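## Task

Bring the mug to the coffee table in the neighbouring room and set it down upright. It fails if it drops more than a few centimetres, gets struck hard, or ends up not standing. The robot must not tip over or finish leaning, and the mug has to stay put on its own once the robot lets go.

## Robot and tools

Robot: TidyBot++, a wheeled base (0.54 m long, 0.50 m wide, 0.38 m tall) with four powered casters, carrying one seven-joint arm with a two-finger gripper. The shoulder sits 0.12 m ahead of base centre, 0.68 m up. Cameras: base_camera (fixed on the base, looking forward and down) and wrist_camera (on the hand, looking along it). The arm begins folded, hand down, poking up to 0.08 m past the base front, elbow up to 1.15 m high. Loose objects may occasionally get nudged by something else.

Frames: the base frame has its origin on the floor below base centre, x forward, y left, z up. hand_pose is reported in it: the point midway between the finger pads, its z axis running out along the fingers, its y axis the closing direction. Odometry frame = the base frame where the scene began; heading is positive to the left, -3.142 to 3.142. base_tilt is in degrees, positive when leaning forward or right. Odometry counts wheel turns only, so slip looks like travel and drift of a few cm and several degrees builds up over many moves.

execute_actions(actions, cameras): actions is a list holding one action or none (empty = just report state and images). An action may contain base, joints, or both, plus optional speeds; its motions begin together. base holds exactly one relative command, measured from where the base last reported itself: translate_m (metres, forward +, -2 to 2), strafe_m (metres, left +, -2 to 2) or rotate_rad (radians, counter-clockwise from above +, -6.3 to 6.3). joints is a dict of absolute targets by name: joint_1_rad (unbounded, ±0.039; positive is clockwise seen from above, opposite to rotate_rad), joint_2_rad (shoulder, -2.249 to 2.249), joint_3_rad (unbounded), joint_4_rad (elbow, -2.579 to 2.579), joint_5_rad (unbounded), joint_6_rad (wrist, -2.099 to 2.099), joint_7_rad (unbounded; hand down, + is counter-clockwise from above, 1.57 puts finger opening left-right), gripper_pos (0 open to 1 closed; pad gap about 85 x (1 - gripper_pos) mm). Unbounded joints go the short way, so give steps below half a turn. speeds caps top speed for that action: translate_m/strafe_m 0.05 to 0.5 m/s, rotate_rad 0.1 to 1.57 rad/s (defaults are the maxima). A base move needing over 8.667 s, or any action over 15 s, is refused; unknown keys or out-of-range numbers refuse the whole call with no motion. cameras: list of base_camera, wrist_camera or all; omitted/null/all gives both, [] none. Joints left out may keep pushing toward old targets unreported.

Arm geometry: with joint_1_rad 0, joint_3_rad 3.14, joint_5_rad 0 the arm moves in the base's x-z plane. Tilt from vertical (forward +): upper arm = j2; forearm = j2 - j4; hand = j2 - j4 - j6. Lengths 0.42, 0.31, 0.31 m; hand point offset from shoulder = sum of L*sin (forward) and L*cos (up). A hand pointing down reaches at most about 0.94 m above the floor, only near the base. Arm joints move up to 1.39 rad/s (1.22 for joints 5-7).

wait(seconds): 0 to 10 s, commands nothing, returns state and images. zoom_image(camera, region): enlarges [x0, y0, x1, y1] pixels (at most 504 x 504) of that camera's latest full image. read_manual(section): only returns licence texts. finished_scene(scene): closes scene 1 or 2 once the robot holds its last command; irreversible; its result reports success and gives the next task. Answering without a tool call ends everything.

Results: base_status and joint_status report how each motion ended. done = reached (for base: wheels turned enough, even if slipping or blocked, so check images). off_target = stopped away and maybe still pushing. contact_stop/time_out = target dropped, holding in place; a blocked base pushes hard until timeout. "joint command not followed" with a cause line = self-collision check withheld arm targets (gripper still acts); those joints show not_followed and may be retried each action. Nothing checks arm versus base. ARM HIT = hard arm contact with base or itself. motor_effort is percent of max, bracketed value = peak, noisy. on_its_own lists uncommanded motion. After a stop in a result, remaining movement calls in that reply are skipped.

Gripper: at gripper_pos 1 each finger presses about 96-120 N; done at 1 means empty, off_target means something is held. Closed tips reach about 20 mm beyond the hand point.

Accuracy: friction leaves joints slightly off and hand_pose itself can be 1-2 cm wrong; trust the images. To correct, send each joint its previous command plus (wanted minus read). A held object makes the arm sag; never send a loaded joint its current reading. Keep fingers well clear of the floor.

Avoid: driving while the arm is snagged at about 0.8 m or higher (tipping), sideways forces on a raised hand, pressing into edges (back off to recover tilt). Torque faults (joints 1-4 at 104.5 N m, 5-7 at 51.3) freeze the arm 10 s and abort the call; the base continues. Long loaded holds heat motors: MOTOR HOT at 60 °C, OVER-TEMPERATURE FAULT at 75 °C with the arm sinking and limit_stop_at_motor_heat in joint_status; resend targets. Drops, slams and hard hits are penalised; fewer, quicker robot motions are better. The robot holds its last command while you think.

Each tool is called after "Call:" as name(argument=value, ...) on one line, values as JSON.

## Session

Call:
execute_actions(actions=[])

Scene clock: 0.00 s.
base_odometry: x=+0.000 y=+0.000 heading=+0.000 (m, m, rad; odometry frame)
base_tilt: forward=+0.6 right=+0.4 (deg)
base_status: not commanded
joint_positions: joint_1_rad=-0.004 joint_2_rad=-0.364 joint_3_rad=+3.184 joint_4_rad=-2.502 joint_5_rad=+0.030 joint_6_rad=-0.921 joint_7_rad=+1.528 gripper_pos=+0.000
joint_status: not commanded
motor_effort: joint_1_rad=+2 joint_2_rad=-1 joint_3_rad=+1 joint_4_rad=+13 joint_5_rad=+0 joint_6_rad=+0 joint_7_rad=+0 (%)
hand_pose: x=+0.2603 y=-0.0099 z=+0.5960 quat_wxyz=(+0.005, +0.999, -0.031, +0.041) (m; base frame)
pictures: base_camera, wrist_camera
Images, in order (width x height): base_camera 644x364, wrist_camera 644x476.

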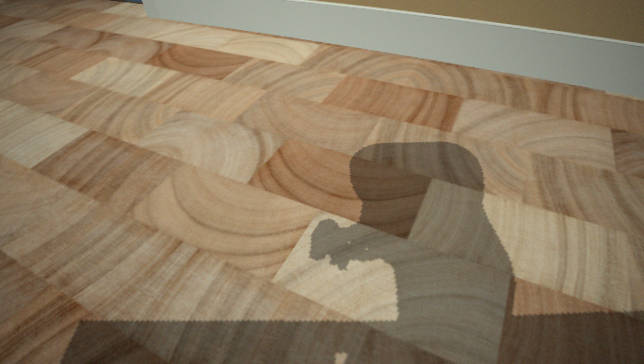

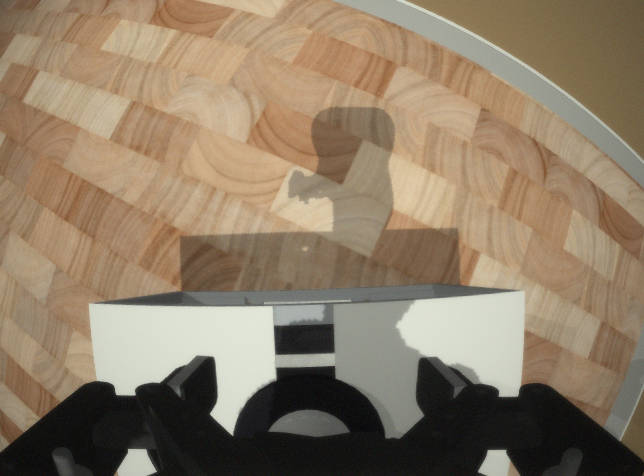

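Call:
execute_actions(actions=[{"joints":{"joint_6_rad":0.35}}], cameras=["wrist_camera"])

Call:
execute_actions(actions=[{"joints":{"joint_1_rad":-1.5}}], cameras=["wrist_camera"])

Call:
execute_actions(actions=[{"joints":{"joint_1_rad":-3.0}}], cameras=["wrist_camera"])

Call:
execute_actions(actions=[{"joints":{"joint_1_rad":-4.6}}], cameras=["wrist_camera"])

Scene clock: 2.27 s.
base_odometry: x=+0.000 y=+0.000 heading=+0.000 (m, m, rad; odometry frame)
base_tilt: forward=+0.6 right=+0.4 (deg)
base_status: not commanded
joint_positions: joint_1_rad=-0.004 joint_2_rad=-0.364 joint_3_rad=+3.184 joint_4_rad=-2.501 joint_5_rad=+0.030 joint_6_rad=+0.339 joint_7_rad=+1.528 gripper_pos=+0.000
joint_status: all done
motor_effort: joint_1_rad=+0(0) joint_2_rad=-7(8) joint_3_rad=+1(1) joint_4_rad=+20(20) joint_5_rad=+0(0) joint_6_rad=+8(8) joint_7_rad=+0(0) (%)
hand_pose: x=+0.5381 y=-0.0129 z=+0.8362 quat_wxyz=(-0.003, +0.783, -0.021, +0.622) (m; base frame)
pictures: wrist_camera
camera_calibration (this result's frames):
wrist_camera: T_world_to_cam=[[-0.0390129, -0.998657, -0.0340802, 0.0354971], [-0.251379, 0.042818, -0.966941, 0.998691], [0.967102, -0.0291561, -0.252712, -0.177629], [0, 0, 0, 1]] pos_world=[0.42422, -0.0124915, 0.921997]
Images, in order (width x height): wrist_camera 644x476.

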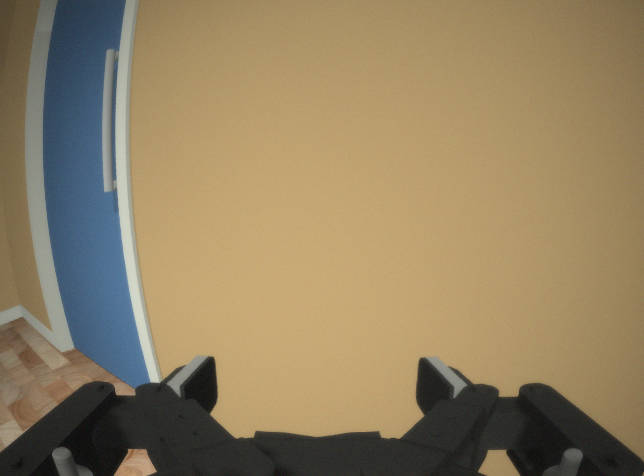

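Scene clock: 5.00 s.
base_odometry: x=+0.000 y=+0.000 heading=+0.000 (m, m, rad; odometry frame)
base_tilt: forward=+0.5 right=+0.4 (deg)
base_status: not commanded
joint_positions: joint_1_rad=-1.490 joint_2_rad=-0.364 joint_3_rad=+3.184 joint_4_rad=-2.501 joint_5_rad=+0.030 joint_6_rad=+0.339 joint_7_rad=+1.528 gripper_pos=+0.000
joint_status: all done
motor_effort: joint_1_rad=+1(2) joint_2_rad=-7(7) joint_3_rad=+1(2) joint_4_rad=+20(20) joint_5_rad=+0(0) joint_6_rad=+9(8) joint_7_rad=+0(0) (%)
hand_pose: x=+0.1674 y=+0.4165 z=+0.8362 quat_wxyz=(-0.423, +0.591, +0.514, +0.456) (m; base frame)
pictures: wrist_camera
camera_calibration (this result's frames):
wrist_camera: T_world_to_cam=[[0.991721, -0.123805, -0.03408, -0.0871604], [-0.0640419, -0.246827, -0.966941, 0.976398], [0.1113, 0.961119, -0.252712, -0.0757884], [0, 0, 0, 1]] pos_world=[0.157405, 0.303052, 0.921997]
Images, in order (width x height): wrist_camera 644x476.

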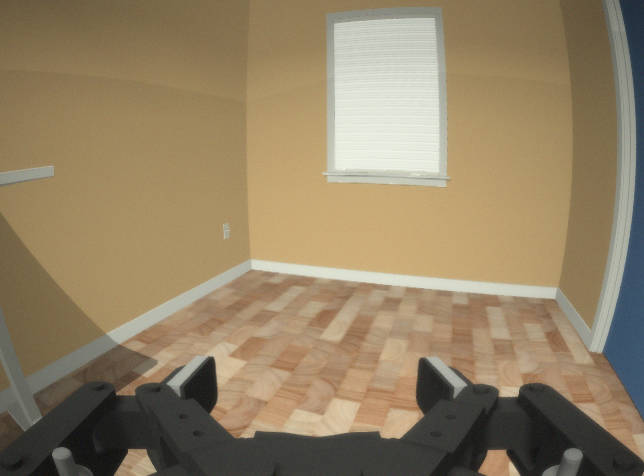

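Scene clock: 7.73 s.
base_odometry: x=+0.000 y=+0.000 heading=+0.000 (m, m, rad; odometry frame)
base_tilt: forward=+0.5 right=+0.4 (deg)
base_status: not commanded
joint_positions: joint_1_rad=-2.990 joint_2_rad=-0.364 joint_3_rad=+3.184 joint_4_rad=-2.501 joint_5_rad=+0.030 joint_6_rad=+0.339 joint_7_rad=+1.528 gripper_pos=+0.000
joint_status: all done
motor_effort: joint_1_rad=+0(2) joint_2_rad=-7(7) joint_3_rad=+1(2) joint_4_rad=+20(20) joint_5_rad=+0(0) joint_6_rad=+9(9) joint_7_rad=+0(0) (%)
hand_pose: x=-0.2930 y=+0.0778 z=+0.8362 quat_wxyz=(-0.621, +0.082, +0.779, +0.045) (m; base frame)
pictures: wrist_camera
camera_calibration (this result's frames):
wrist_camera: T_world_to_cam=[[0.19365, 0.980478, -0.0340799, 0.00780996], [0.241678, -0.0813422, -0.966941, 0.940018], [-0.950837, 0.179012, -0.252712, 0.0506055], [0, 0, 0, 1]] pos_world=[-0.180576, 0.0597466, 0.921997]
Images, in order (width x height): wrist_camera 644x476.

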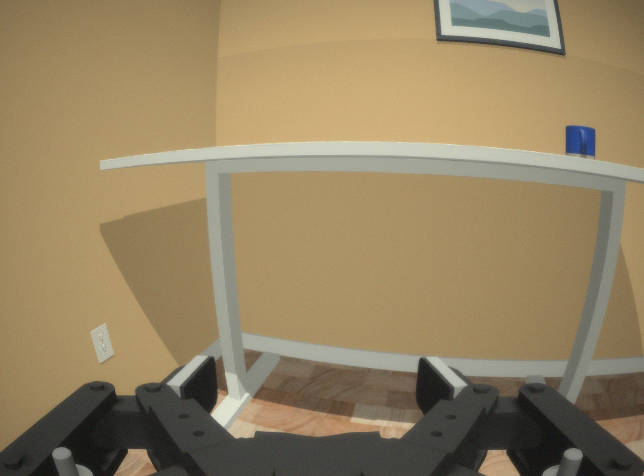

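Scene clock: 10.53 s.
base_odometry: x=+0.000 y=+0.000 heading=+0.000 (m, m, rad; odometry frame)
base_tilt: forward=+0.5 right=+0.4 (deg)
base_status: not commanded
joint_positions: joint_1_rad=-4.590 joint_2_rad=-0.364 joint_3_rad=+3.184 joint_4_rad=-2.501 joint_5_rad=+0.030 joint_6_rad=+0.339 joint_7_rad=+1.528 gripper_pos=+0.000
joint_status: all done
motor_effort: joint_1_rad=+1(1) joint_2_rad=-7(7) joint_3_rad=+1(2) joint_4_rad=+20(20) joint_5_rad=+0(0) joint_6_rad=+8(8) joint_7_rad=+0(0) (%)
hand_pose: x=+0.0533 y=-0.4141 z=+0.8362 quat_wxyz=(-0.465, -0.501, +0.601, -0.414) (m; base frame)
pictures: wrist_camera
camera_calibration (this result's frames):
wrist_camera: T_world_to_cam=[[-0.985728, 0.16486, -0.0340801, 0.148156], [0.0742315, 0.243956, -0.966941, 0.959944], [-0.151096, -0.955671, -0.252712, -0.0445635], [0, 0, 0, 1]] pos_world=[0.0680503, -0.301197, 0.921997]
Images, in order (width x height): wrist_camera 644x476.

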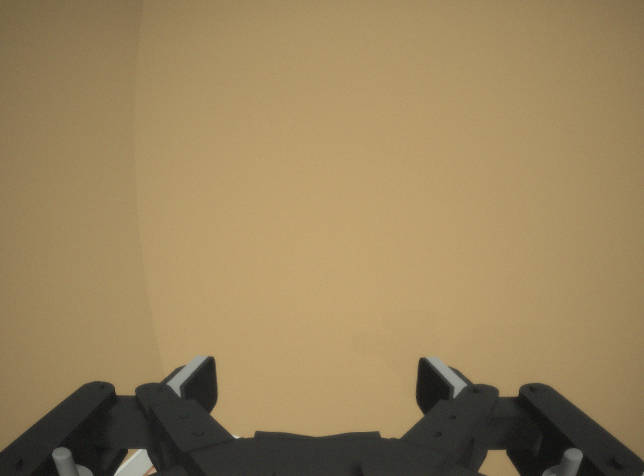

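Call:
execute_actions(actions=[{"base":{"rotate_rad":-0.397},"joints":{"joint_1_rad":0.0}}], cameras=[])

Call:
execute_actions(actions=[{"base":{"strafe_m":1.4}}])

Scene clock: 14.50 s.
base_odometry: x=+0.000 y=+0.000 heading=-0.397 (m, m, rad; odometry frame)
base_tilt: forward=+0.5 right=+0.4 (deg)
base_status: done
joint_positions: joint_1_rad=-6.273 joint_2_rad=-0.364 joint_3_rad=+3.184 joint_4_rad=-2.501 joint_5_rad=+0.030 joint_6_rad=+0.339 joint_7_rad=+1.528 gripper_pos=+0.000
joint_status: all done
motor_effort: joint_1_rad=+2(0) joint_2_rad=-8(8) joint_3_rad=+1(0) joint_4_rad=+20(20) joint_5_rad=+0(0) joint_6_rad=+9(8) joint_7_rad=+0(0) (%)
hand_pose: x=+0.5379 y=-0.0188 z=+0.8362 quat_wxyz=(-0.001, -0.782, +0.027, -0.622) (m; base frame)
pictures: none
No camera images: the call's "cameras" was empty. Leave "cameras" out to get every camera's image.

Scene clock: 18.67 s.
base_odometry: x=+0.542 y=+1.291 heading=-0.397 (m, m, rad; odometry frame)
base_tilt: forward=+0.6 right=+0.4 (deg)
base_status: done
joint_positions: joint_1_rad=-6.273 joint_2_rad=-0.364 joint_3_rad=+3.184 joint_4_rad=-2.501 joint_5_rad=+0.030 joint_6_rad=+0.339 joint_7_rad=+1.528 gripper_pos=+0.000
joint_status: not commanded
motor_effort: joint_1_rad=+1(1) joint_2_rad=-7(8) joint_3_rad=+1(3) joint_4_rad=+20(20) joint_5_rad=+0(1) joint_6_rad=+9(8) joint_7_rad=+0(0) (%)
hand_pose: x=+0.5379 y=-0.0186 z=+0.8362 quat_wxyz=(-0.001, -0.782, +0.027, -0.622) (m; base frame)
pictures: base_camera, wrist_camera
camera_calibration (this result's frames):
wrist_camera: T_world_to_cam=[[-0.0527661, -0.998025, -0.0340803, 0.0371338], [-0.250766, 0.0462769, -0.966941, 0.998618], [0.966609, -0.0424755, -0.252712, -0.17757], [0, 0, 0, 1]] pos_world=[0.424019, -0.0166949, 0.921997]
Images, in order (width x height): base_camera 644x364, wrist_camera 644x476.

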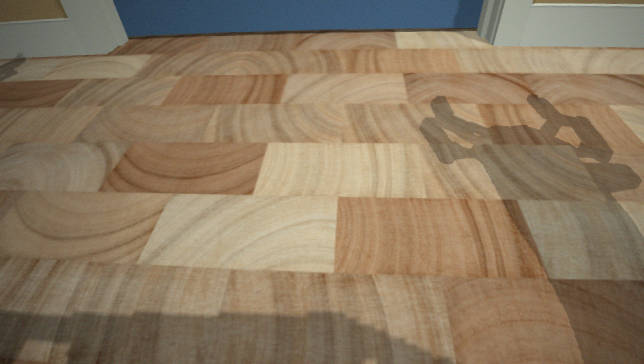

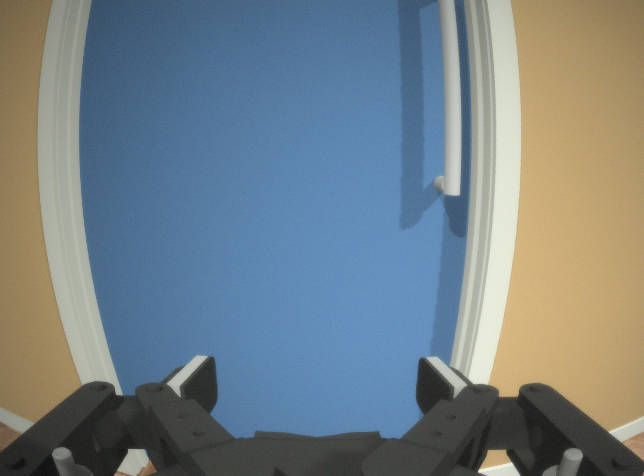

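Call:
execute_actions(actions=[{"base":{"strafe_m":0.07},"joints":{"joint_1_rad":-3.3,"joint_2_rad":-0.1,"joint_4_rad":-2.0,"joint_6_rad":0.2}}])

Call:
execute_actions(actions=[{"base":{"translate_m":0.74}}])

Call:
execute_actions(actions=[{"base":{"translate_m":0.15},"speeds":{"translate_m":0.05}}])

Scene clock: 23.50 s.
base_odometry: x=+0.570 y=+1.355 heading=-0.398 (m, m, rad; odometry frame)
base_tilt: forward=+0.5 right=+0.4 (deg)
base_status: done
joint_positions: joint_1_rad=-3.308 joint_2_rad=-0.125 joint_3_rad=+3.184 joint_4_rad=-2.019 joint_5_rad=+0.030 joint_6_rad=+0.236 joint_7_rad=+1.528 gripper_pos=+0.000
joint_status: all done
motor_effort: joint_1_rad=+1(2) joint_2_rad=-18(19) joint_3_rad=+1(3) joint_4_rad=+22(22) joint_5_rad=+0(0) joint_6_rad=+9(9) joint_7_rad=+0(0) (%)
hand_pose: x=-0.4325 y=-0.0712 z=+0.9722 quat_wxyz=(-0.674, -0.042, +0.736, -0.051) (m; base frame)
pictures: base_camera, wrist_camera
camera_calibration (this result's frames):
wrist_camera: T_world_to_cam=[[-0.121017, 0.992374, -0.0234192, 0.0399467], [0.116894, -0.00918147, -0.993102, 1.06975], [-0.985744, -0.12292, -0.114891, -0.191573], [0, 0, 0, 1]] pos_world=[-0.309056, -0.0533684, 1.0413]
Images, in order (width x height): base_camera 644x364, wrist_camera 644x476.

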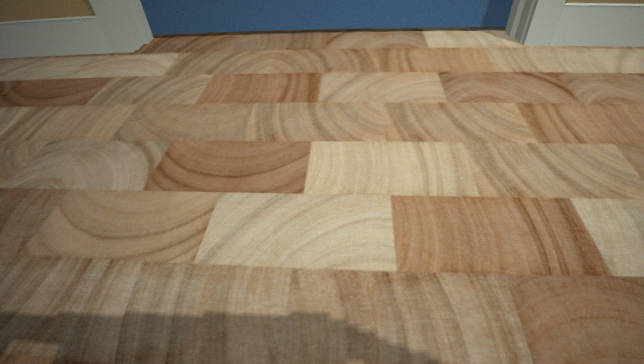

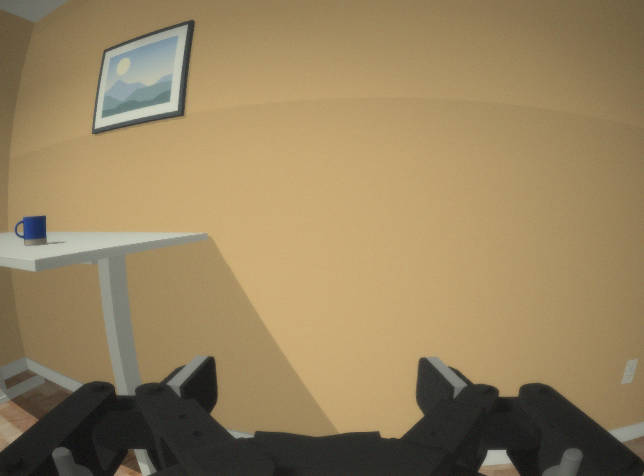

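Scene clock: 26.33 s.
base_odometry: x=+1.252 y=+1.069 heading=-0.398 (m, m, rad; odometry frame)
base_tilt: forward=+0.5 right=+0.4 (deg)
base_status: done
joint_positions: joint_1_rad=-3.308 joint_2_rad=-0.113 joint_3_rad=+3.184 joint_4_rad=-2.016 joint_5_rad=+0.030 joint_6_rad=+0.233 joint_7_rad=+1.528 gripper_pos=+0.000
joint_status: not commanded
motor_effort: joint_1_rad=+1(2) joint_2_rad=-19(21) joint_3_rad=+1(1) joint_4_rad=+22(22) joint_5_rad=+0(0) joint_6_rad=+9(9) joint_7_rad=+0(0) (%)
hand_pose: x=-0.4363 y=-0.0718 z=+0.9667 quat_wxyz=(-0.669, -0.042, +0.740, -0.051) (m; base frame)
pictures: base_camera, wrist_camera
camera_calibration (this result's frames):
wrist_camera: T_world_to_cam=[[-0.12067, 0.99243, -0.022846, 0.0395399], [0.127836, -0.00728716, -0.991769, 1.06837], [-0.984427, -0.122597, -0.125989, -0.184691], [0, 0, 0, 1]] pos_world=[-0.313619, -0.0540979, 1.03721]
Images, in order (width x height): base_camera 644x364, wrist_camera 644x476.

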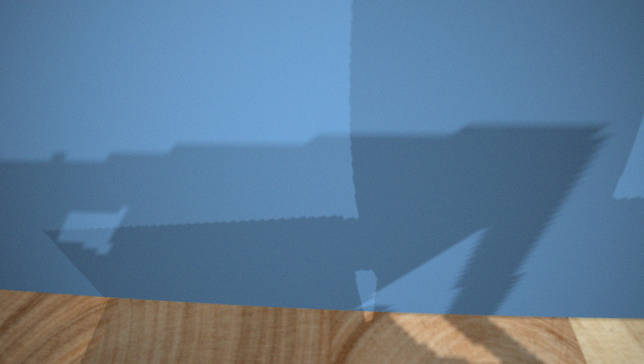

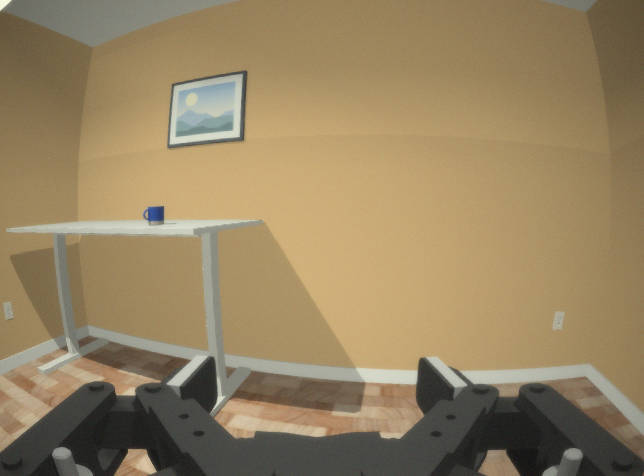

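Scene clock: 29.80 s.
base_odometry: x=+1.390 y=+1.011 heading=-0.398 (m, m, rad; odometry frame)
base_tilt: forward=+0.5 right=+0.4 (deg)
base_status: done
joint_positions: joint_1_rad=-3.308 joint_2_rad=-0.112 joint_3_rad=+3.184 joint_4_rad=-2.016 joint_5_rad=+0.030 joint_6_rad=+0.233 joint_7_rad=+1.528 gripper_pos=+0.000
joint_status: not commanded
motor_effort: joint_1_rad=+1(0) joint_2_rad=-19(22) joint_3_rad=+1(0) joint_4_rad=+22(23) joint_5_rad=+0(0) joint_6_rad=+9(9) joint_7_rad=+0(0) (%)
hand_pose: x=-0.4368 y=-0.0717 z=+0.9660 quat_wxyz=(-0.669, -0.042, +0.740, -0.051) (m; base frame)
pictures: base_camera, wrist_camera
camera_calibration (this result's frames):
wrist_camera: T_world_to_cam=[[-0.120272, 0.99248, -0.022773, 0.0394467], [0.129273, -0.00708666, -0.991584, 1.06819], [-0.984288, -0.122204, -0.127449, -0.183754], [0, 0, 0, 1]] pos_world=[-0.314211, -0.0540356, 1.03668]
Images, in order (width x height): base_camera 644x364, wrist_camera 644x476.

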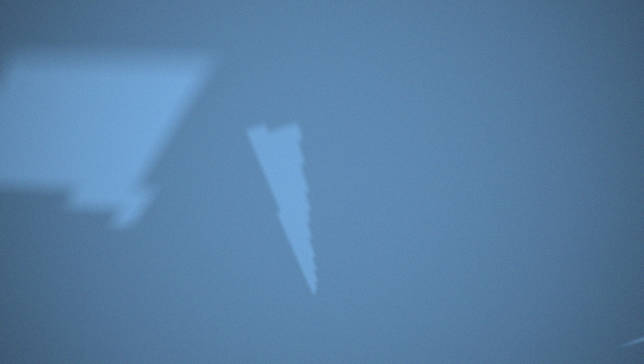

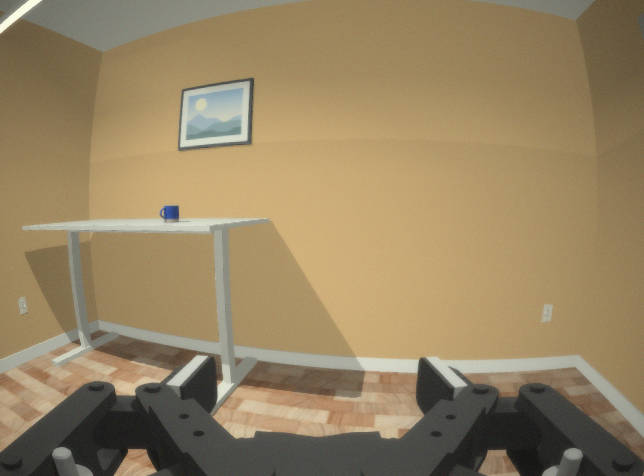

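Call:
execute_actions(actions=[{"base":{"translate_m":0.12},"speeds":{"translate_m":0.05}}])

Scene clock: 32.83 s.
base_odometry: x=+1.501 y=+0.964 heading=-0.398 (m, m, rad; odometry frame)
base_tilt: forward=+0.5 right=+0.4 (deg)
base_status: done
joint_positions: joint_1_rad=-3.308 joint_2_rad=-0.111 joint_3_rad=+3.184 joint_4_rad=-2.015 joint_5_rad=+0.030 joint_6_rad=+0.233 joint_7_rad=+1.528 gripper_pos=+0.000
joint_status: not commanded
motor_effort: joint_1_rad=+0(1) joint_2_rad=-19(24) joint_3_rad=+1(0) joint_4_rad=+22(23) joint_5_rad=+0(0) joint_6_rad=+9(9) joint_7_rad=+0(0) (%)
hand_pose: x=-0.4371 y=-0.0715 z=+0.9655 quat_wxyz=(-0.668, -0.042, +0.741, -0.050) (m; base frame)
pictures: base_camera, wrist_camera
camera_calibration (this result's frames):
wrist_camera: T_world_to_cam=[[-0.119905, 0.992525, -0.0227219, 0.0393733], [0.130445, -0.00693804, -0.991431, 1.0681], [-0.984178, -0.121842, -0.128638, -0.182923], [0, 0, 0, 1]] pos_world=[-0.314637, -0.0539561, 1.03632]
Images, in order (width x height): base_camera 644x364, wrist_camera 644x476.

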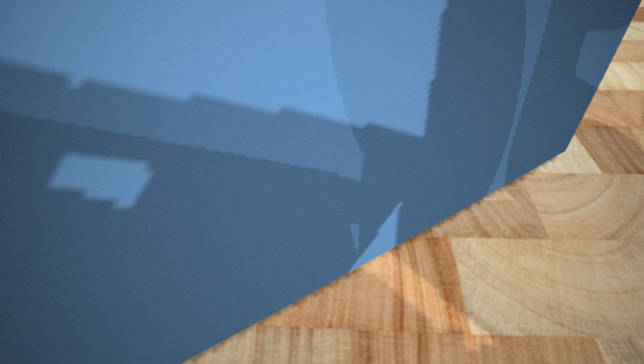

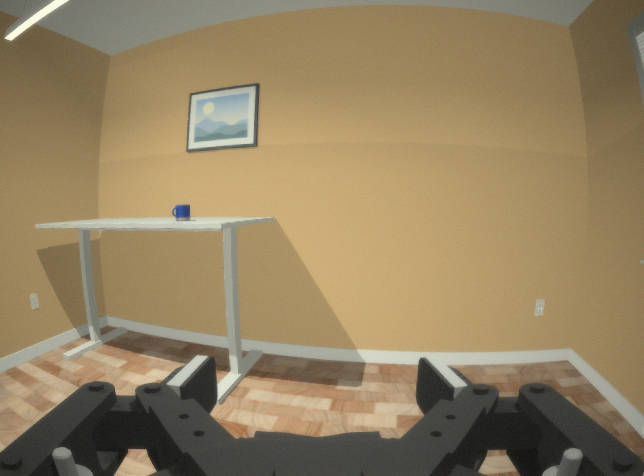

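Call:
execute_actions(actions=[{"base":{"translate_m":-1.01},"joints":{"joint_1_rad":-3.14,"joint_2_rad":-0.2,"joint_4_rad":-1.6,"joint_6_rad":-0.45}}], cameras=["base_camera"])

Call:
execute_actions(actions=[{"base":{"strafe_m":-1.55}}], cameras=[])

Call:
execute_actions(actions=[{"base":{"rotate_rad":-0.48}}], cameras=["wrist_camera"])

Scene clock: 39.13 s.
base_odometry: x=+0.570 y=+1.356 heading=-0.398 (m, m, rad; odometry frame)
base_tilt: forward=+0.5 right=+0.4 (deg)
base_status: done
joint_positions: joint_1_rad=-3.151 joint_2_rad=-0.198 joint_3_rad=+3.184 joint_4_rad=-1.611 joint_5_rad=+0.030 joint_6_rad=-0.417 joint_7_rad=+1.528 gripper_pos=+0.000
joint_status: all done
motor_effort: joint_1_rad=+1(2) joint_2_rad=-16(22) joint_3_rad=+1(3) joint_4_rad=+23(24) joint_5_rad=+0(0) joint_6_rad=+8(9) joint_7_rad=+0(0) (%)
hand_pose: x=-0.4096 y=+0.0226 z=+1.0639 quat_wxyz=(-0.610, +0.025, +0.792, +0.007) (m; base frame)
pictures: base_camera
Images, in order (width x height): base_camera 644x364.

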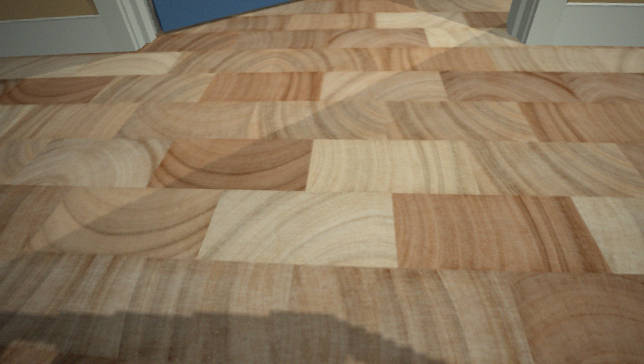

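Scene clock: 43.60 s.
base_odometry: x=-0.031 y=-0.073 heading=-0.398 (m, m, rad; odometry frame)
base_tilt: forward=+0.5 right=+0.4 (deg)
base_status: done
joint_positions: joint_1_rad=-3.147 joint_2_rad=-0.198 joint_3_rad=+3.184 joint_4_rad=-1.611 joint_5_rad=+0.030 joint_6_rad=-0.417 joint_7_rad=+1.528 gripper_pos=+0.000
joint_status: not commanded
motor_effort: joint_1_rad=+1(1) joint_2_rad=-16(17) joint_3_rad=+2(1) joint_4_rad=+23(23) joint_5_rad=+0(1) joint_6_rad=+8(8) joint_7_rad=+0(0) (%)
hand_pose: x=-0.4095 y=+0.0248 z=+1.0638 quat_wxyz=(-0.609, +0.027, +0.792, +0.008) (m; base frame)
pictures: none
No camera images: the call's "cameras" was empty. Leave "cameras" out to get every camera's image.

Scene clock: 45.00 s.
base_odometry: x=-0.031 y=-0.073 heading=-0.878 (m, m, rad; odometry frame)
base_tilt: forward=+0.5 right=+0.4 (deg)
base_status: done
joint_positions: joint_1_rad=-3.144 joint_2_rad=-0.198 joint_3_rad=+3.184 joint_4_rad=-1.611 joint_5_rad=+0.030 joint_6_rad=-0.417 joint_7_rad=+1.528 gripper_pos=+0.000
joint_status: not commanded
motor_effort: joint_1_rad=+1(2) joint_2_rad=-16(18) joint_3_rad=+1(3) joint_4_rad=+23(23) joint_5_rad=+0(1) joint_6_rad=+8(9) joint_7_rad=+0(0) (%)
hand_pose: x=-0.4094 y=+0.0266 z=+1.0637 quat_wxyz=(-0.609, +0.028, +0.792, +0.009) (m; base frame)
pictures: wrist_camera
camera_calibration (this result's frames):
wrist_camera: T_world_to_cam=[[0.0651045, 0.997628, -0.0223456, 0.0227737], [0.281601, -0.0398508, -0.958704, 1.19049], [-0.957321, 0.0561233, -0.283527, 0.0400265], [0, 0, 0, 1]] pos_world=[-0.298408, 0.022476, 1.15319]
Images, in order (width x height): wrist_camera 644x476.

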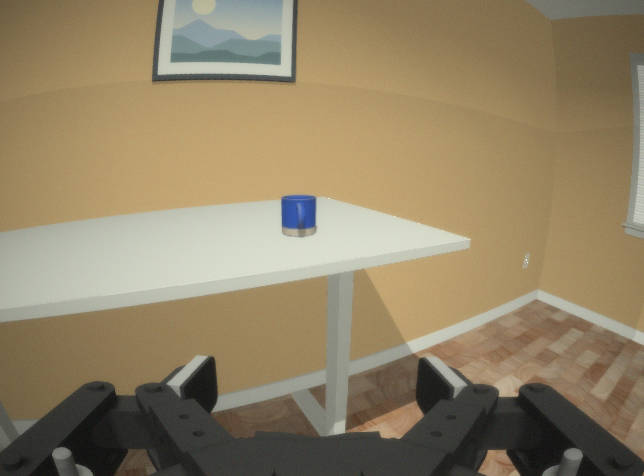

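Call:
execute_actions(actions=[{"base":{"translate_m":-0.25},"joints":{"joint_1_rad":-3.14,"joint_2_rad":0.31,"joint_3_rad":3.12,"joint_4_rad":-1.37,"joint_5_rad":-0.02,"joint_6_rad":-0.02,"joint_7_rad":1.6,"gripper_pos":0.45},"speeds":{"translate_m":0.12}}], cameras=["wrist_camera"])

Scene clock: 48.90 s.
base_odometry: x=-0.191 y=+0.120 heading=-0.878 (m, m, rad; odometry frame)
base_tilt: forward=+0.5 right=+0.4 (deg)
base_status: done
joint_positions: joint_1_rad=-3.144 joint_2_rad=+0.306 joint_3_rad=+3.142 joint_4_rad=-1.388 joint_5_rad=+0.018 joint_6_rad=-0.054 joint_7_rad=+1.574 gripper_pos=+0.450
joint_status: all done
motor_effort: joint_1_rad=+0(1) joint_2_rad=-37(39) joint_3_rad=+1(1) joint_4_rad=+23(24) joint_5_rad=+0(0) joint_6_rad=+9(9) joint_7_rad=+0(0) (%)
hand_pose: x=-0.6262 y=-0.0026 z=+0.9892 quat_wxyz=(-0.641, -0.009, +0.767, +0.007) (m; base frame)
pictures: wrist_camera
camera_calibration (this result's frames):
wrist_camera: T_world_to_cam=[[0.00469516, 0.999819, 0.0184277, -0.0138746], [0.203763, 0.0170848, -0.978871, 1.15024], [-0.979009, 0.00835085, -0.203646, -0.279797], [0, 0, 0, 1]] pos_world=[-0.508236, -0.00344305, 1.06922]
Images, in order (width x height): wrist_camera 644x476.

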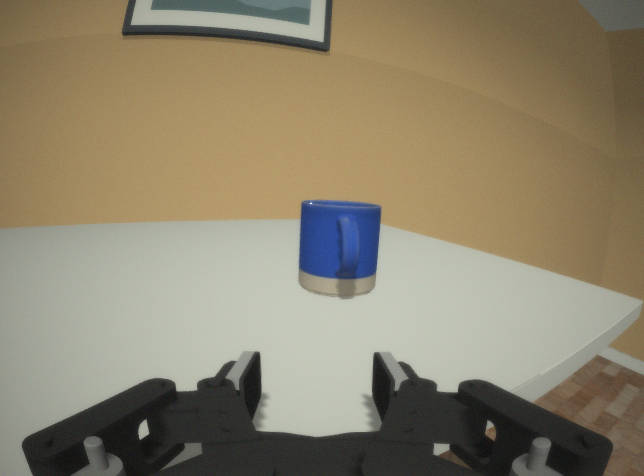

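Call:
execute_actions(actions=[{"base":{"strafe_m":0.022},"joints":{"joint_6_rad":0.025,"joint_7_rad":1.51}}], cameras=[])

Call:
execute_actions(actions=[{"base":{"translate_m":-0.11},"speeds":{"translate_m":0.1}}], cameras=["wrist_camera"])

Scene clock: 50.50 s.
base_odometry: x=-0.174 y=+0.134 heading=-0.878 (m, m, rad; odometry frame)
base_tilt: forward=+0.5 right=+0.4 (deg)
base_status: done
joint_positions: joint_1_rad=-3.137 joint_2_rad=+0.306 joint_3_rad=+3.136 joint_4_rad=-1.385 joint_5_rad=+0.018 joint_6_rad=-0.005 joint_7_rad=+1.529 gripper_pos=+0.450
joint_status: all done
motor_effort: joint_1_rad=+1(4) joint_2_rad=-36(39) joint_3_rad=+1(1) joint_4_rad=+23(24) joint_5_rad=+0(0) joint_6_rad=+9(9) joint_7_rad=+0(0) (%)
hand_pose: x=-0.6287 y=-0.0017 z=+1.0063 quat_wxyz=(-0.661, +0.009, +0.750, -0.009) (m; base frame)
pictures: none
No camera images: the call's "cameras" was empty. Leave "cameras" out to get every camera's image.

Scene clock: 52.17 s.
base_odometry: x=-0.244 y=+0.219 heading=-0.878 (m, m, rad; odometry frame)
base_tilt: forward=+0.5 right=+0.5 (deg)
base_status: done
joint_positions: joint_1_rad=-3.137 joint_2_rad=+0.307 joint_3_rad=+3.136 joint_4_rad=-1.384 joint_5_rad=+0.018 joint_6_rad=-0.005 joint_7_rad=+1.529 gripper_pos=+0.450
joint_status: not commanded
motor_effort: joint_1_rad=+1(0) joint_2_rad=-37(40) joint_3_rad=+1(0) joint_4_rad=+23(24) joint_5_rad=+0(0) joint_6_rad=+9(9) joint_7_rad=+0(0) (%)
hand_pose: x=-0.6289 y=-0.0017 z=+1.0065 quat_wxyz=(-0.662, +0.009, +0.750, -0.009) (m; base frame)
pictures: wrist_camera
camera_calibration (this result's frames):
wrist_camera: T_world_to_cam=[[0.0111952, 0.999526, -0.0286722, 0.0364118], [0.151633, -0.0300394, -0.98798, 1.1441], [-0.988373, 0.00671298, -0.151898, -0.336841], [0, 0, 0, 1]] pos_world=[-0.506816, 0.000234665, 1.08023]
Images, in order (width x height): wrist_camera 644x476.

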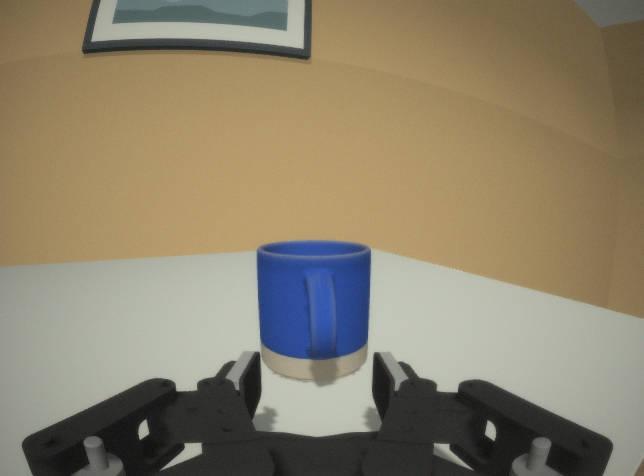

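Call:
execute_actions(actions=[{"base":{"translate_m":-0.05},"speeds":{"translate_m":0.05}}], cameras=["wrist_camera"])

Scene clock: 54.07 s.
base_odometry: x=-0.276 y=+0.258 heading=-0.878 (m, m, rad; odometry frame)
base_tilt: forward=+0.5 right=+0.4 (deg)
base_status: done
joint_positions: joint_1_rad=-3.137 joint_2_rad=+0.307 joint_3_rad=+3.136 joint_4_rad=-1.384 joint_5_rad=+0.018 joint_6_rad=-0.005 joint_7_rad=+1.529 gripper_pos=+0.450
joint_status: not commanded
motor_effort: joint_1_rad=+0(0) joint_2_rad=-37(39) joint_3_rad=+1(0) joint_4_rad=+23(24) joint_5_rad=+0(0) joint_6_rad=+9(9) joint_7_rad=+0(0) (%)
hand_pose: x=-0.6289 y=-0.0017 z=+1.0065 quat_wxyz=(-0.662, +0.009, +0.750, -0.009) (m; base frame)
pictures: wrist_camera
camera_calibration (this result's frames):
wrist_camera: T_world_to_cam=[[0.011195, 0.999526, -0.0286732, 0.0364127], [0.151619, -0.0300402, -0.987982, 1.14409], [-0.988376, 0.00671302, -0.151884, -0.336917], [0, 0, 0, 1]] pos_world=[-0.506875, 0.000235005, 1.08021]
Images, in order (width x height): wrist_camera 644x476.

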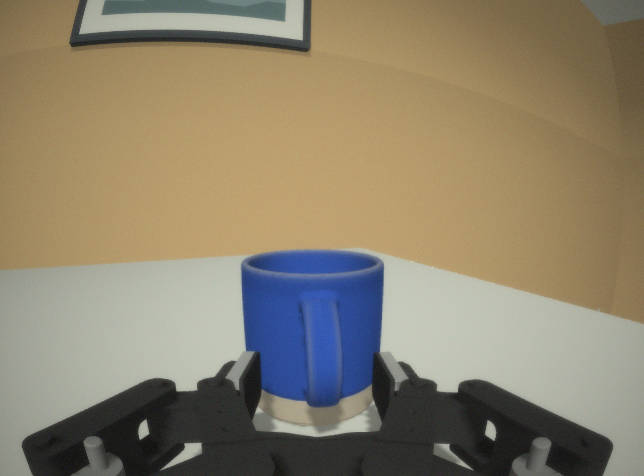

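Call:
execute_actions(actions=[{"base":{"translate_m":-0.01},"joints":{"joint_2_rad":0.285},"speeds":{"translate_m":0.05}}], cameras=["wrist_camera"])

Scene clock: 55.47 s.
base_odometry: x=-0.282 y=+0.265 heading=-0.879 (m, m, rad; odometry frame)
base_tilt: forward=+0.5 right=+0.4 (deg)
base_status: done
joint_positions: joint_1_rad=-3.137 joint_2_rad=+0.300 joint_3_rad=+3.136 joint_4_rad=-1.383 joint_5_rad=+0.018 joint_6_rad=-0.005 joint_7_rad=+1.529 gripper_pos=+0.450
joint_status: all done
motor_effort: joint_1_rad=+1(0) joint_2_rad=-36(39) joint_3_rad=+1(0) joint_4_rad=+23(24) joint_5_rad=+0(0) joint_6_rad=+9(9) joint_7_rad=+0(0) (%)
hand_pose: x=-0.6269 y=-0.0017 z=+1.0119 quat_wxyz=(-0.664, +0.009, +0.747, -0.009) (m; base frame)
pictures: wrist_camera
camera_calibration (this result's frames):
wrist_camera: T_world_to_cam=[[0.0109853, 0.999527, -0.028728, 0.0364765], [0.14433, -0.0300138, -0.989074, 1.14563], [-0.989469, 0.00671899, -0.144591, -0.342202], [0, 0, 0, 1]] pos_world=[-0.504347, 0.00022478, 1.08468]
Images, in order (width x height): wrist_camera 644x476.

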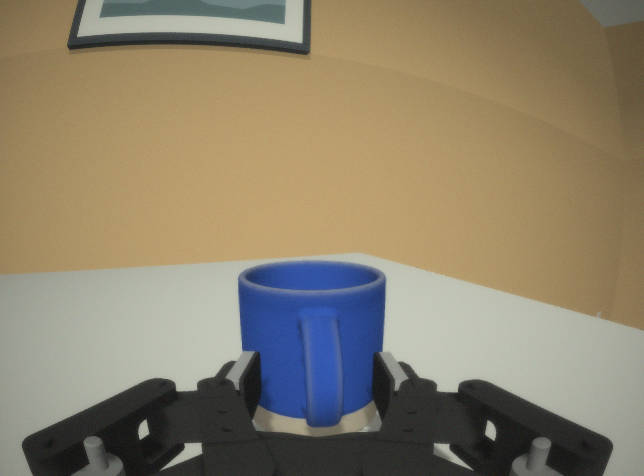

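Call:
execute_actions(actions=[{"joints":{"gripper_pos":1.0}}], cameras=["wrist_camera"])

Call:
execute_actions(actions=[{"joints":{"joint_2_rad":0.22,"joint_6_rad":-0.06}}], cameras=["wrist_camera"])

Scene clock: 56.60 s.
base_odometry: x=-0.282 y=+0.265 heading=-0.879 (m, m, rad; odometry frame)
base_tilt: forward=+0.5 right=+0.4 (deg)
base_status: not commanded
joint_positions: joint_1_rad=-3.137 joint_2_rad=+0.300 joint_3_rad=+3.136 joint_4_rad=-1.383 joint_5_rad=+0.018 joint_6_rad=-0.005 joint_7_rad=+1.529 gripper_pos=+0.864
joint_status: gripper_pos off_target (ended at +0.864, target +1.000)
motor_effort: joint_1_rad=+0(1) joint_2_rad=-36(36) joint_3_rad=+1(0) joint_4_rad=+23(23) joint_5_rad=+0(0) joint_6_rad=+8(9) joint_7_rad=+0(0) (%)
hand_pose: x=-0.6269 y=-0.0017 z=+1.0121 quat_wxyz=(-0.664, +0.009, +0.747, -0.009) (m; base frame)
pictures: wrist_camera
camera_calibration (this result's frames):
wrist_camera: T_world_to_cam=[[0.0109749, 0.999527, -0.0287318, 0.0364801], [0.143976, -0.0300137, -0.989126, 1.14568], [-0.98952, 0.00671883, -0.144238, -0.342528], [0, 0, 0, 1]] pos_world=[-0.50429, 0.000224635, 1.08487]
Images, in order (width x height): wrist_camera 644x476.

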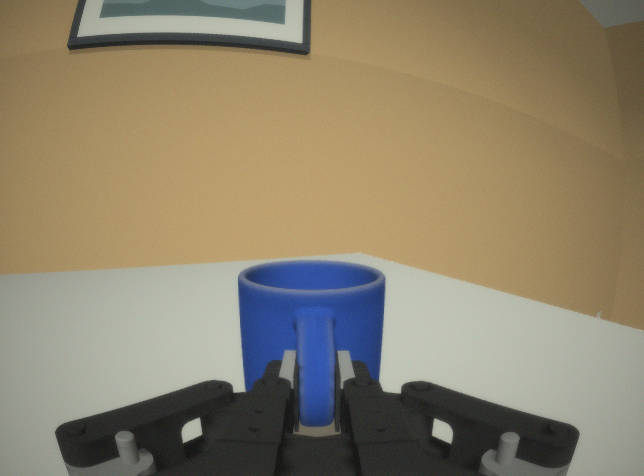

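Scene clock: 57.53 s.
base_odometry: x=-0.282 y=+0.265 heading=-0.879 (m, m, rad; odometry frame)
base_tilt: forward=+0.5 right=+0.4 (deg)
base_status: not commanded
joint_positions: joint_1_rad=-3.137 joint_2_rad=+0.264 joint_3_rad=+3.136 joint_4_rad=-1.386 joint_5_rad=+0.018 joint_6_rad=-0.049 joint_7_rad=+1.529 gripper_pos=+0.864
joint_status: joint_2_rad off_target (ended at +0.264, target +0.220); the others done
motor_effort: joint_1_rad=+0(1) joint_2_rad=-40(42) joint_3_rad=+1(1) joint_4_rad=+27(27) joint_5_rad=+0(0) joint_6_rad=+12(12) joint_7_rad=+0(0) (%)
hand_pose: x=-0.6130 y=-0.0015 z=+1.0231 quat_wxyz=(-0.660, +0.009, +0.751, -0.009) (m; base frame)
pictures: wrist_camera
camera_calibration (this result's frames):
wrist_camera: T_world_to_cam=[[0.0120043, 0.999527, -0.0283064, 0.0366683], [0.155108, -0.0298271, -0.987447, 1.15959], [-0.987825, 0.00746309, -0.155393, -0.314708], [0, 0, 0, 1]] pos_world=[-0.491178, 0.000285107, 1.09717]
Images, in order (width x height): wrist_camera 644x476.

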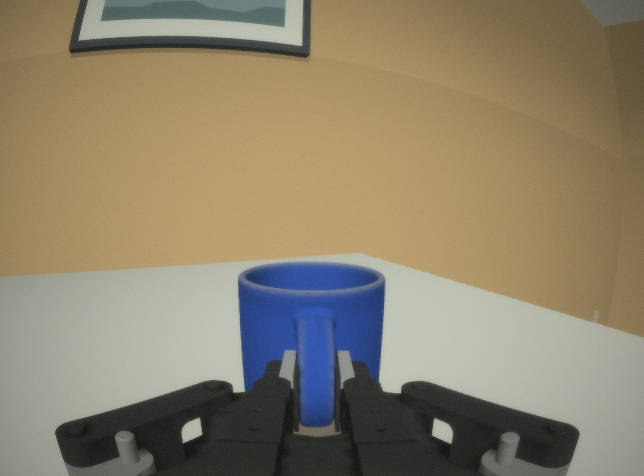

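Call:
execute_actions(actions=[{"joints":{"joint_2_rad":0.12,"joint_6_rad":-0.14}}], cameras=[])

Call:
execute_actions(actions=[{"base":{"translate_m":0.42},"speeds":{"translate_m":0.3}}], cameras=["wrist_camera"])

Call:
execute_actions(actions=[{"base":{"rotate_rad":0.481},"speeds":{"rotate_rad":0.6},"joints":{"joint_2_rad":-0.2,"joint_4_rad":-1.9,"joint_6_rad":0.06}}], cameras=["wrist_camera"])

Scene clock: 59.17 s.
base_odometry: x=-0.282 y=+0.265 heading=-0.879 (m, m, rad; odometry frame)
base_tilt: forward=+0.5 right=+0.4 (deg)
base_status: not commanded
joint_positions: joint_1_rad=-3.137 joint_2_rad=+0.147 joint_3_rad=+3.136 joint_4_rad=-1.386 joint_5_rad=+0.018 joint_6_rad=-0.126 joint_7_rad=+1.529 gripper_pos=+0.864
joint_status: all done
motor_effort: joint_1_rad=+1(0) joint_2_rad=-34(42) joint_3_rad=+1(1) joint_4_rad=+27(28) joint_5_rad=+0(0) joint_6_rad=+12(12) joint_7_rad=+0(0) (%)
hand_pose: x=-0.5667 y=-0.0013 z=+1.0826 quat_wxyz=(-0.675, +0.009, +0.737, -0.008) (m; base frame)
pictures: none
No camera images: the call's "cameras" was empty. Leave "cameras" out to get every camera's image.

Scene clock: 61.60 s.
base_odometry: x=-0.014 y=-0.058 heading=-0.879 (m, m, rad; odometry frame)
base_tilt: forward=+0.5 right=+0.4 (deg)
base_status: done
joint_positions: joint_1_rad=-3.138 joint_2_rad=+0.146 joint_3_rad=+3.134 joint_4_rad=-1.386 joint_5_rad=+0.018 joint_6_rad=-0.128 joint_7_rad=+1.529 gripper_pos=+0.864
joint_status: not commanded
motor_effort: joint_1_rad=+1(3) joint_2_rad=-34(40) joint_3_rad=+1(3) joint_4_rad=+27(28) joint_5_rad=+0(0) joint_6_rad=+12(13) joint_7_rad=+0(0) (%)
hand_pose: x=-0.5661 y=-0.0026 z=+1.0826 quat_wxyz=(-0.675, +0.009, +0.738, -0.009) (m; base frame)
pictures: wrist_camera
camera_calibration (this result's frames):
wrist_camera: T_world_to_cam=[[0.0102425, 0.999543, -0.0284575, 0.0380121], [0.116398, -0.0294573, -0.992766, 1.19497], [-0.99315, 0.00685601, -0.116646, -0.304125], [0, 0, 0, 1]] pos_world=[-0.441524, -0.000708974, 1.15193]
Images, in order (width x height): wrist_camera 644x476.

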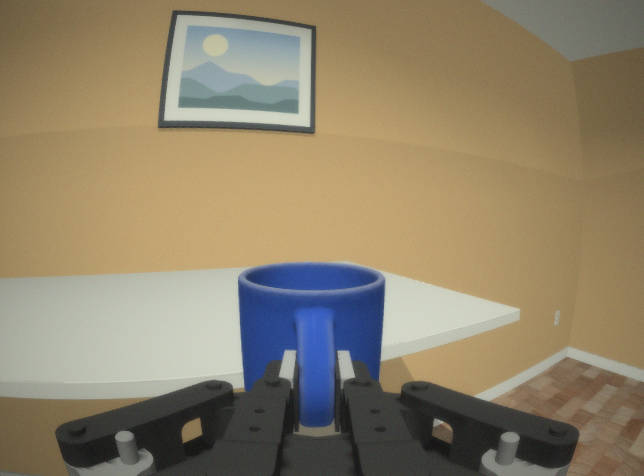

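Scene clock: 63.33 s.
base_odometry: x=-0.014 y=-0.058 heading=-0.398 (m, m, rad; odometry frame)
base_tilt: forward=+0.5 right=+0.4 (deg)
base_status: done
joint_positions: joint_1_rad=-3.139 joint_2_rad=-0.164 joint_3_rad=+3.129 joint_4_rad=-1.904 joint_5_rad=+0.018 joint_6_rad=+0.004 joint_7_rad=+1.529 gripper_pos=+0.864
joint_status: joint_6_rad off_target (ended at +0.004, target +0.060); the others done
motor_effort: joint_1_rad=+0(3) joint_2_rad=-21(35) joint_3_rad=+2(1) joint_4_rad=+27(28) joint_5_rad=+0(0) joint_6_rad=+12(13) joint_7_rad=+0(0) (%)
hand_pose: x=-0.4290 y=-0.0073 z=+0.9930 quat_wxyz=(-0.646, +0.005, +0.763, -0.010) (m; base frame)
pictures: wrist_camera
camera_calibration (this result's frames):
wrist_camera: T_world_to_cam=[[0.00371449, 0.999694, -0.0244617, 0.0320202], [0.19126, -0.0247205, -0.981228, 1.11052], [-0.981532, -0.0010338, -0.191294, -0.0992744], [0, 0, 0, 1]] pos_world=[-0.309959, -0.00466031, 1.07147]
Images, in order (width x height): wrist_camera 644x476.

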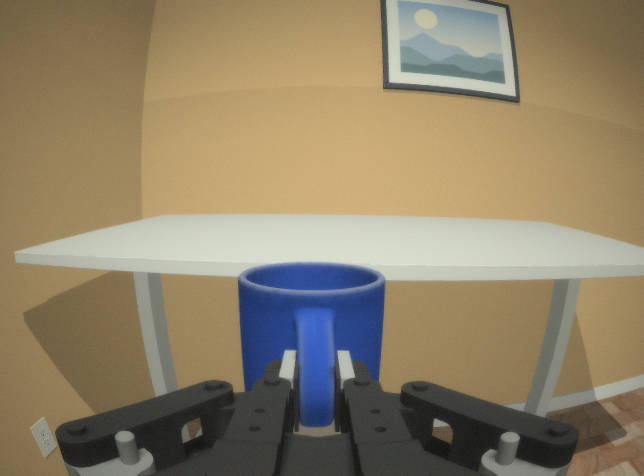

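Call:
execute_actions(actions=[{"base":{"strafe_m":1.54},"speeds":{"strafe_m":0.4},"joints":{"joint_6_rad":0.1}}], cameras=["base_camera"])

Call:
execute_actions(actions=[{"base":{"translate_m":0.95},"speeds":{"translate_m":0.35}}], cameras=["base_camera"])

Scene clock: 68.73 s.
base_odometry: x=+0.582 y=+1.362 heading=-0.398 (m, m, rad; odometry frame)
base_tilt: forward=+0.5 right=+0.3 (deg)
base_status: done
joint_positions: joint_1_rad=-3.139 joint_2_rad=-0.165 joint_3_rad=+3.128 joint_4_rad=-1.906 joint_5_rad=+0.018 joint_6_rad=+0.050 joint_7_rad=+1.529 gripper_pos=+0.864
joint_status: all done
motor_effort: joint_1_rad=+0(3) joint_2_rad=-21(23) joint_3_rad=+1(4) joint_4_rad=+26(28) joint_5_rad=+0(0) joint_6_rad=+12(13) joint_7_rad=+0(0) (%)
hand_pose: x=-0.4306 y=-0.0085 z=+1.0059 quat_wxyz=(-0.663, +0.004, +0.748, -0.011) (m; base frame)
pictures: base_camera
Images, in order (width x height): base_camera 644x364.

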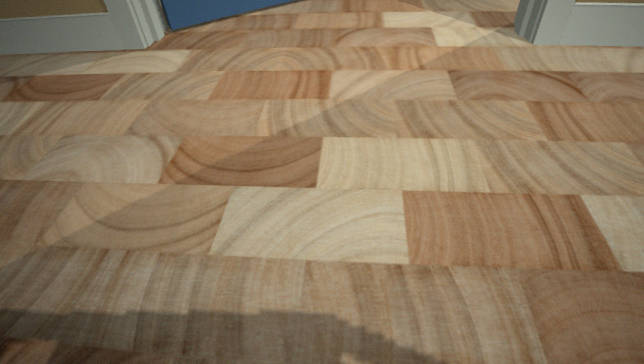

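Scene clock: 72.50 s.
base_odometry: x=+1.458 y=+0.995 heading=-0.397 (m, m, rad; odometry frame)
base_tilt: forward=+0.5 right=+0.4 (deg)
base_status: done
joint_positions: joint_1_rad=-3.139 joint_2_rad=-0.171 joint_3_rad=+3.128 joint_4_rad=-1.907 joint_5_rad=+0.018 joint_6_rad=+0.050 joint_7_rad=+1.529 gripper_pos=+0.864
joint_status: not commanded
motor_effort: joint_1_rad=+0(2) joint_2_rad=-21(26) joint_3_rad=+2(3) joint_4_rad=+27(27) joint_5_rad=+0(0) joint_6_rad=+12(12) joint_7_rad=+0(0) (%)
hand_pose: x=-0.4285 y=-0.0085 z=+1.0091 quat_wxyz=(-0.665, +0.004, +0.746, -0.011) (m; base frame)
pictures: base_camera
Images, in order (width x height): base_camera 644x364.

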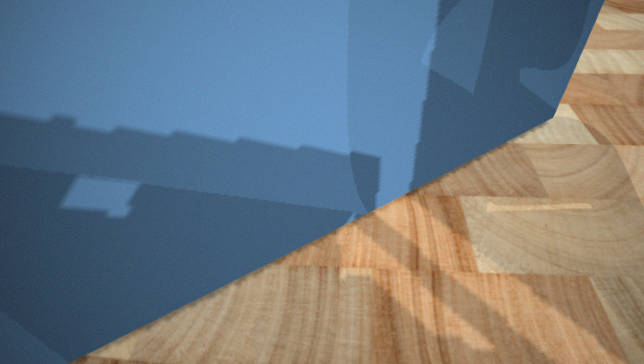

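Call:
execute_actions(actions=[{"base":{"translate_m":0.4},"speeds":{"translate_m":0.07}}], cameras=["base_camera"])

Call:
execute_actions(actions=[{"base":{"translate_m":0.5},"speeds":{"translate_m":0.15}}])

Scene clock: 79.03 s.
base_odometry: x=+1.827 y=+0.840 heading=-0.397 (m, m, rad; odometry frame)
base_tilt: forward=+0.5 right=+0.4 (deg)
base_status: done
joint_positions: joint_1_rad=-3.139 joint_2_rad=-0.176 joint_3_rad=+3.127 joint_4_rad=-1.908 joint_5_rad=+0.018 joint_6_rad=+0.051 joint_7_rad=+1.529 gripper_pos=+0.864
joint_status: not commanded
motor_effort: joint_1_rad=+1(5) joint_2_rad=-21(25) joint_3_rad=+1(6) joint_4_rad=+27(27) joint_5_rad=+0(0) joint_6_rad=+12(12) joint_7_rad=+0(0) (%)
hand_pose: x=-0.4269 y=-0.0087 z=+1.0112 quat_wxyz=(-0.667, +0.004, +0.745, -0.011) (m; base frame)
pictures: base_camera
Images, in order (width x height): base_camera 644x364.

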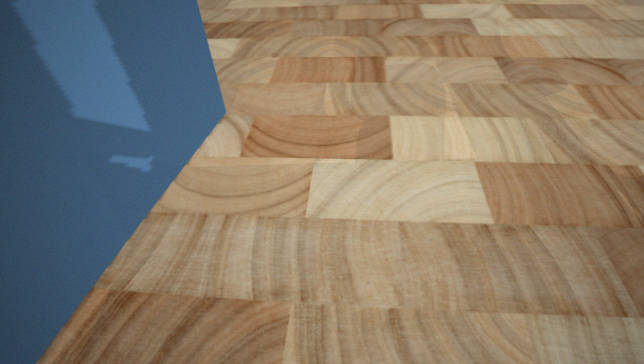

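Scene clock: 83.03 s.
base_odometry: x=+2.288 y=+0.647 heading=-0.397 (m, m, rad; odometry frame)
base_tilt: forward=+0.6 right=+0.4 (deg)
base_status: done
joint_positions: joint_1_rad=-3.139 joint_2_rad=-0.177 joint_3_rad=+3.127 joint_4_rad=-1.908 joint_5_rad=+0.018 joint_6_rad=+0.051 joint_7_rad=+1.529 gripper_pos=+0.864
joint_status: not commanded
motor_effort: joint_1_rad=+0(3) joint_2_rad=-21(24) joint_3_rad=+2(5) joint_4_rad=+27(28) joint_5_rad=+0(0) joint_6_rad=+12(13) joint_7_rad=+0(0) (%)
hand_pose: x=-0.4265 y=-0.0087 z=+1.0118 quat_wxyz=(-0.667, +0.004, +0.745, -0.011) (m; base frame)
pictures: base_camera, wrist_camera
camera_calibration (this result's frames):
wrist_camera: T_world_to_cam=[[-0.000324832, 0.999691, -0.0248604, 0.0325352], [0.136502, -0.0245834, -0.990335, 1.11441], [-0.99064, -0.0037152, -0.136452, -0.152674], [0, 0, 0, 1]] pos_world=[-0.303354, -0.00569639, 1.08362]
Images, in order (width x height): base_camera 644x364, wrist_camera 644x476.

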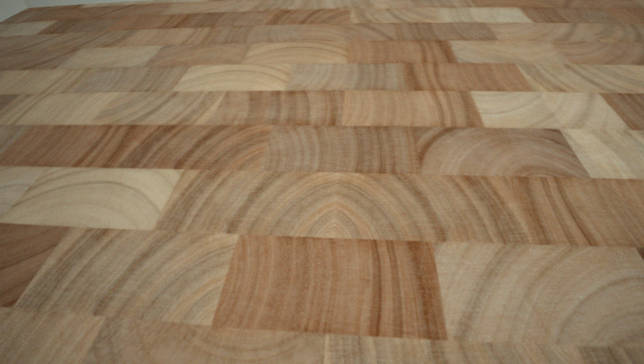

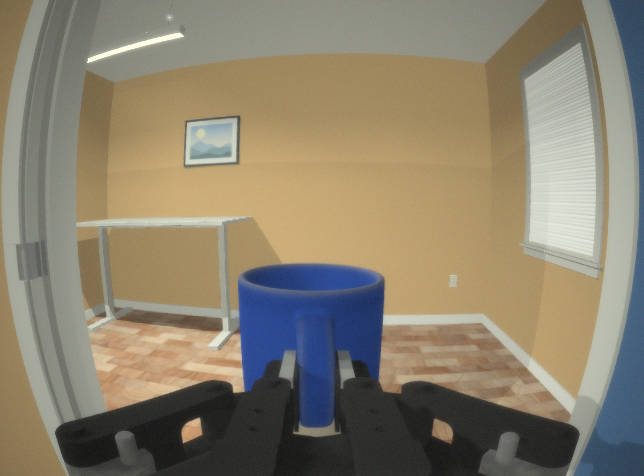

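Call:
execute_actions(actions=[{"joints":{"joint_1_rad":-4.0}}], cameras=["wrist_camera"])

Scene clock: 85.40 s.
base_odometry: x=+2.288 y=+0.647 heading=-0.397 (m, m, rad; odometry frame)
base_tilt: forward=+0.6 right=+0.4 (deg)
base_status: not commanded
joint_positions: joint_1_rad=-3.992 joint_2_rad=-0.177 joint_3_rad=+3.125 joint_4_rad=-1.908 joint_5_rad=+0.018 joint_6_rad=+0.051 joint_7_rad=+1.529 gripper_pos=+0.864
joint_status: all done
motor_effort: joint_1_rad=+1(3) joint_2_rad=-21(21) joint_3_rad=+1(3) joint_4_rad=+27(27) joint_5_rad=+0(0) joint_6_rad=+12(12) joint_7_rad=+0(0) (%)
hand_pose: x=-0.2322 y=-0.4175 z=+1.0118 quat_wxyz=(-0.603, -0.306, +0.679, -0.287) (m; base frame)
pictures: wrist_camera
camera_calibration (this result's frames):
wrist_camera: T_world_to_cam=[[-0.754776, 0.655523, -0.0245462, 0.122101], [0.107862, 0.0871101, -0.990342, 1.11782], [-0.647054, -0.750135, -0.136455, -0.19354], [0, 0, 0, 1]] pos_world=[-0.153642, -0.322594, 1.08361]
Images, in order (width x height): wrist_camera 644x476.

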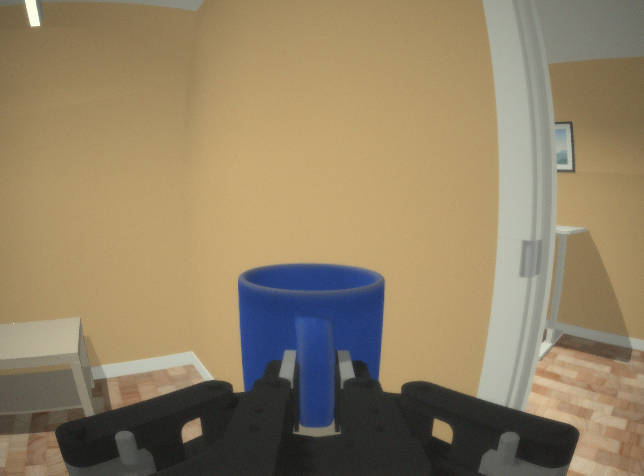

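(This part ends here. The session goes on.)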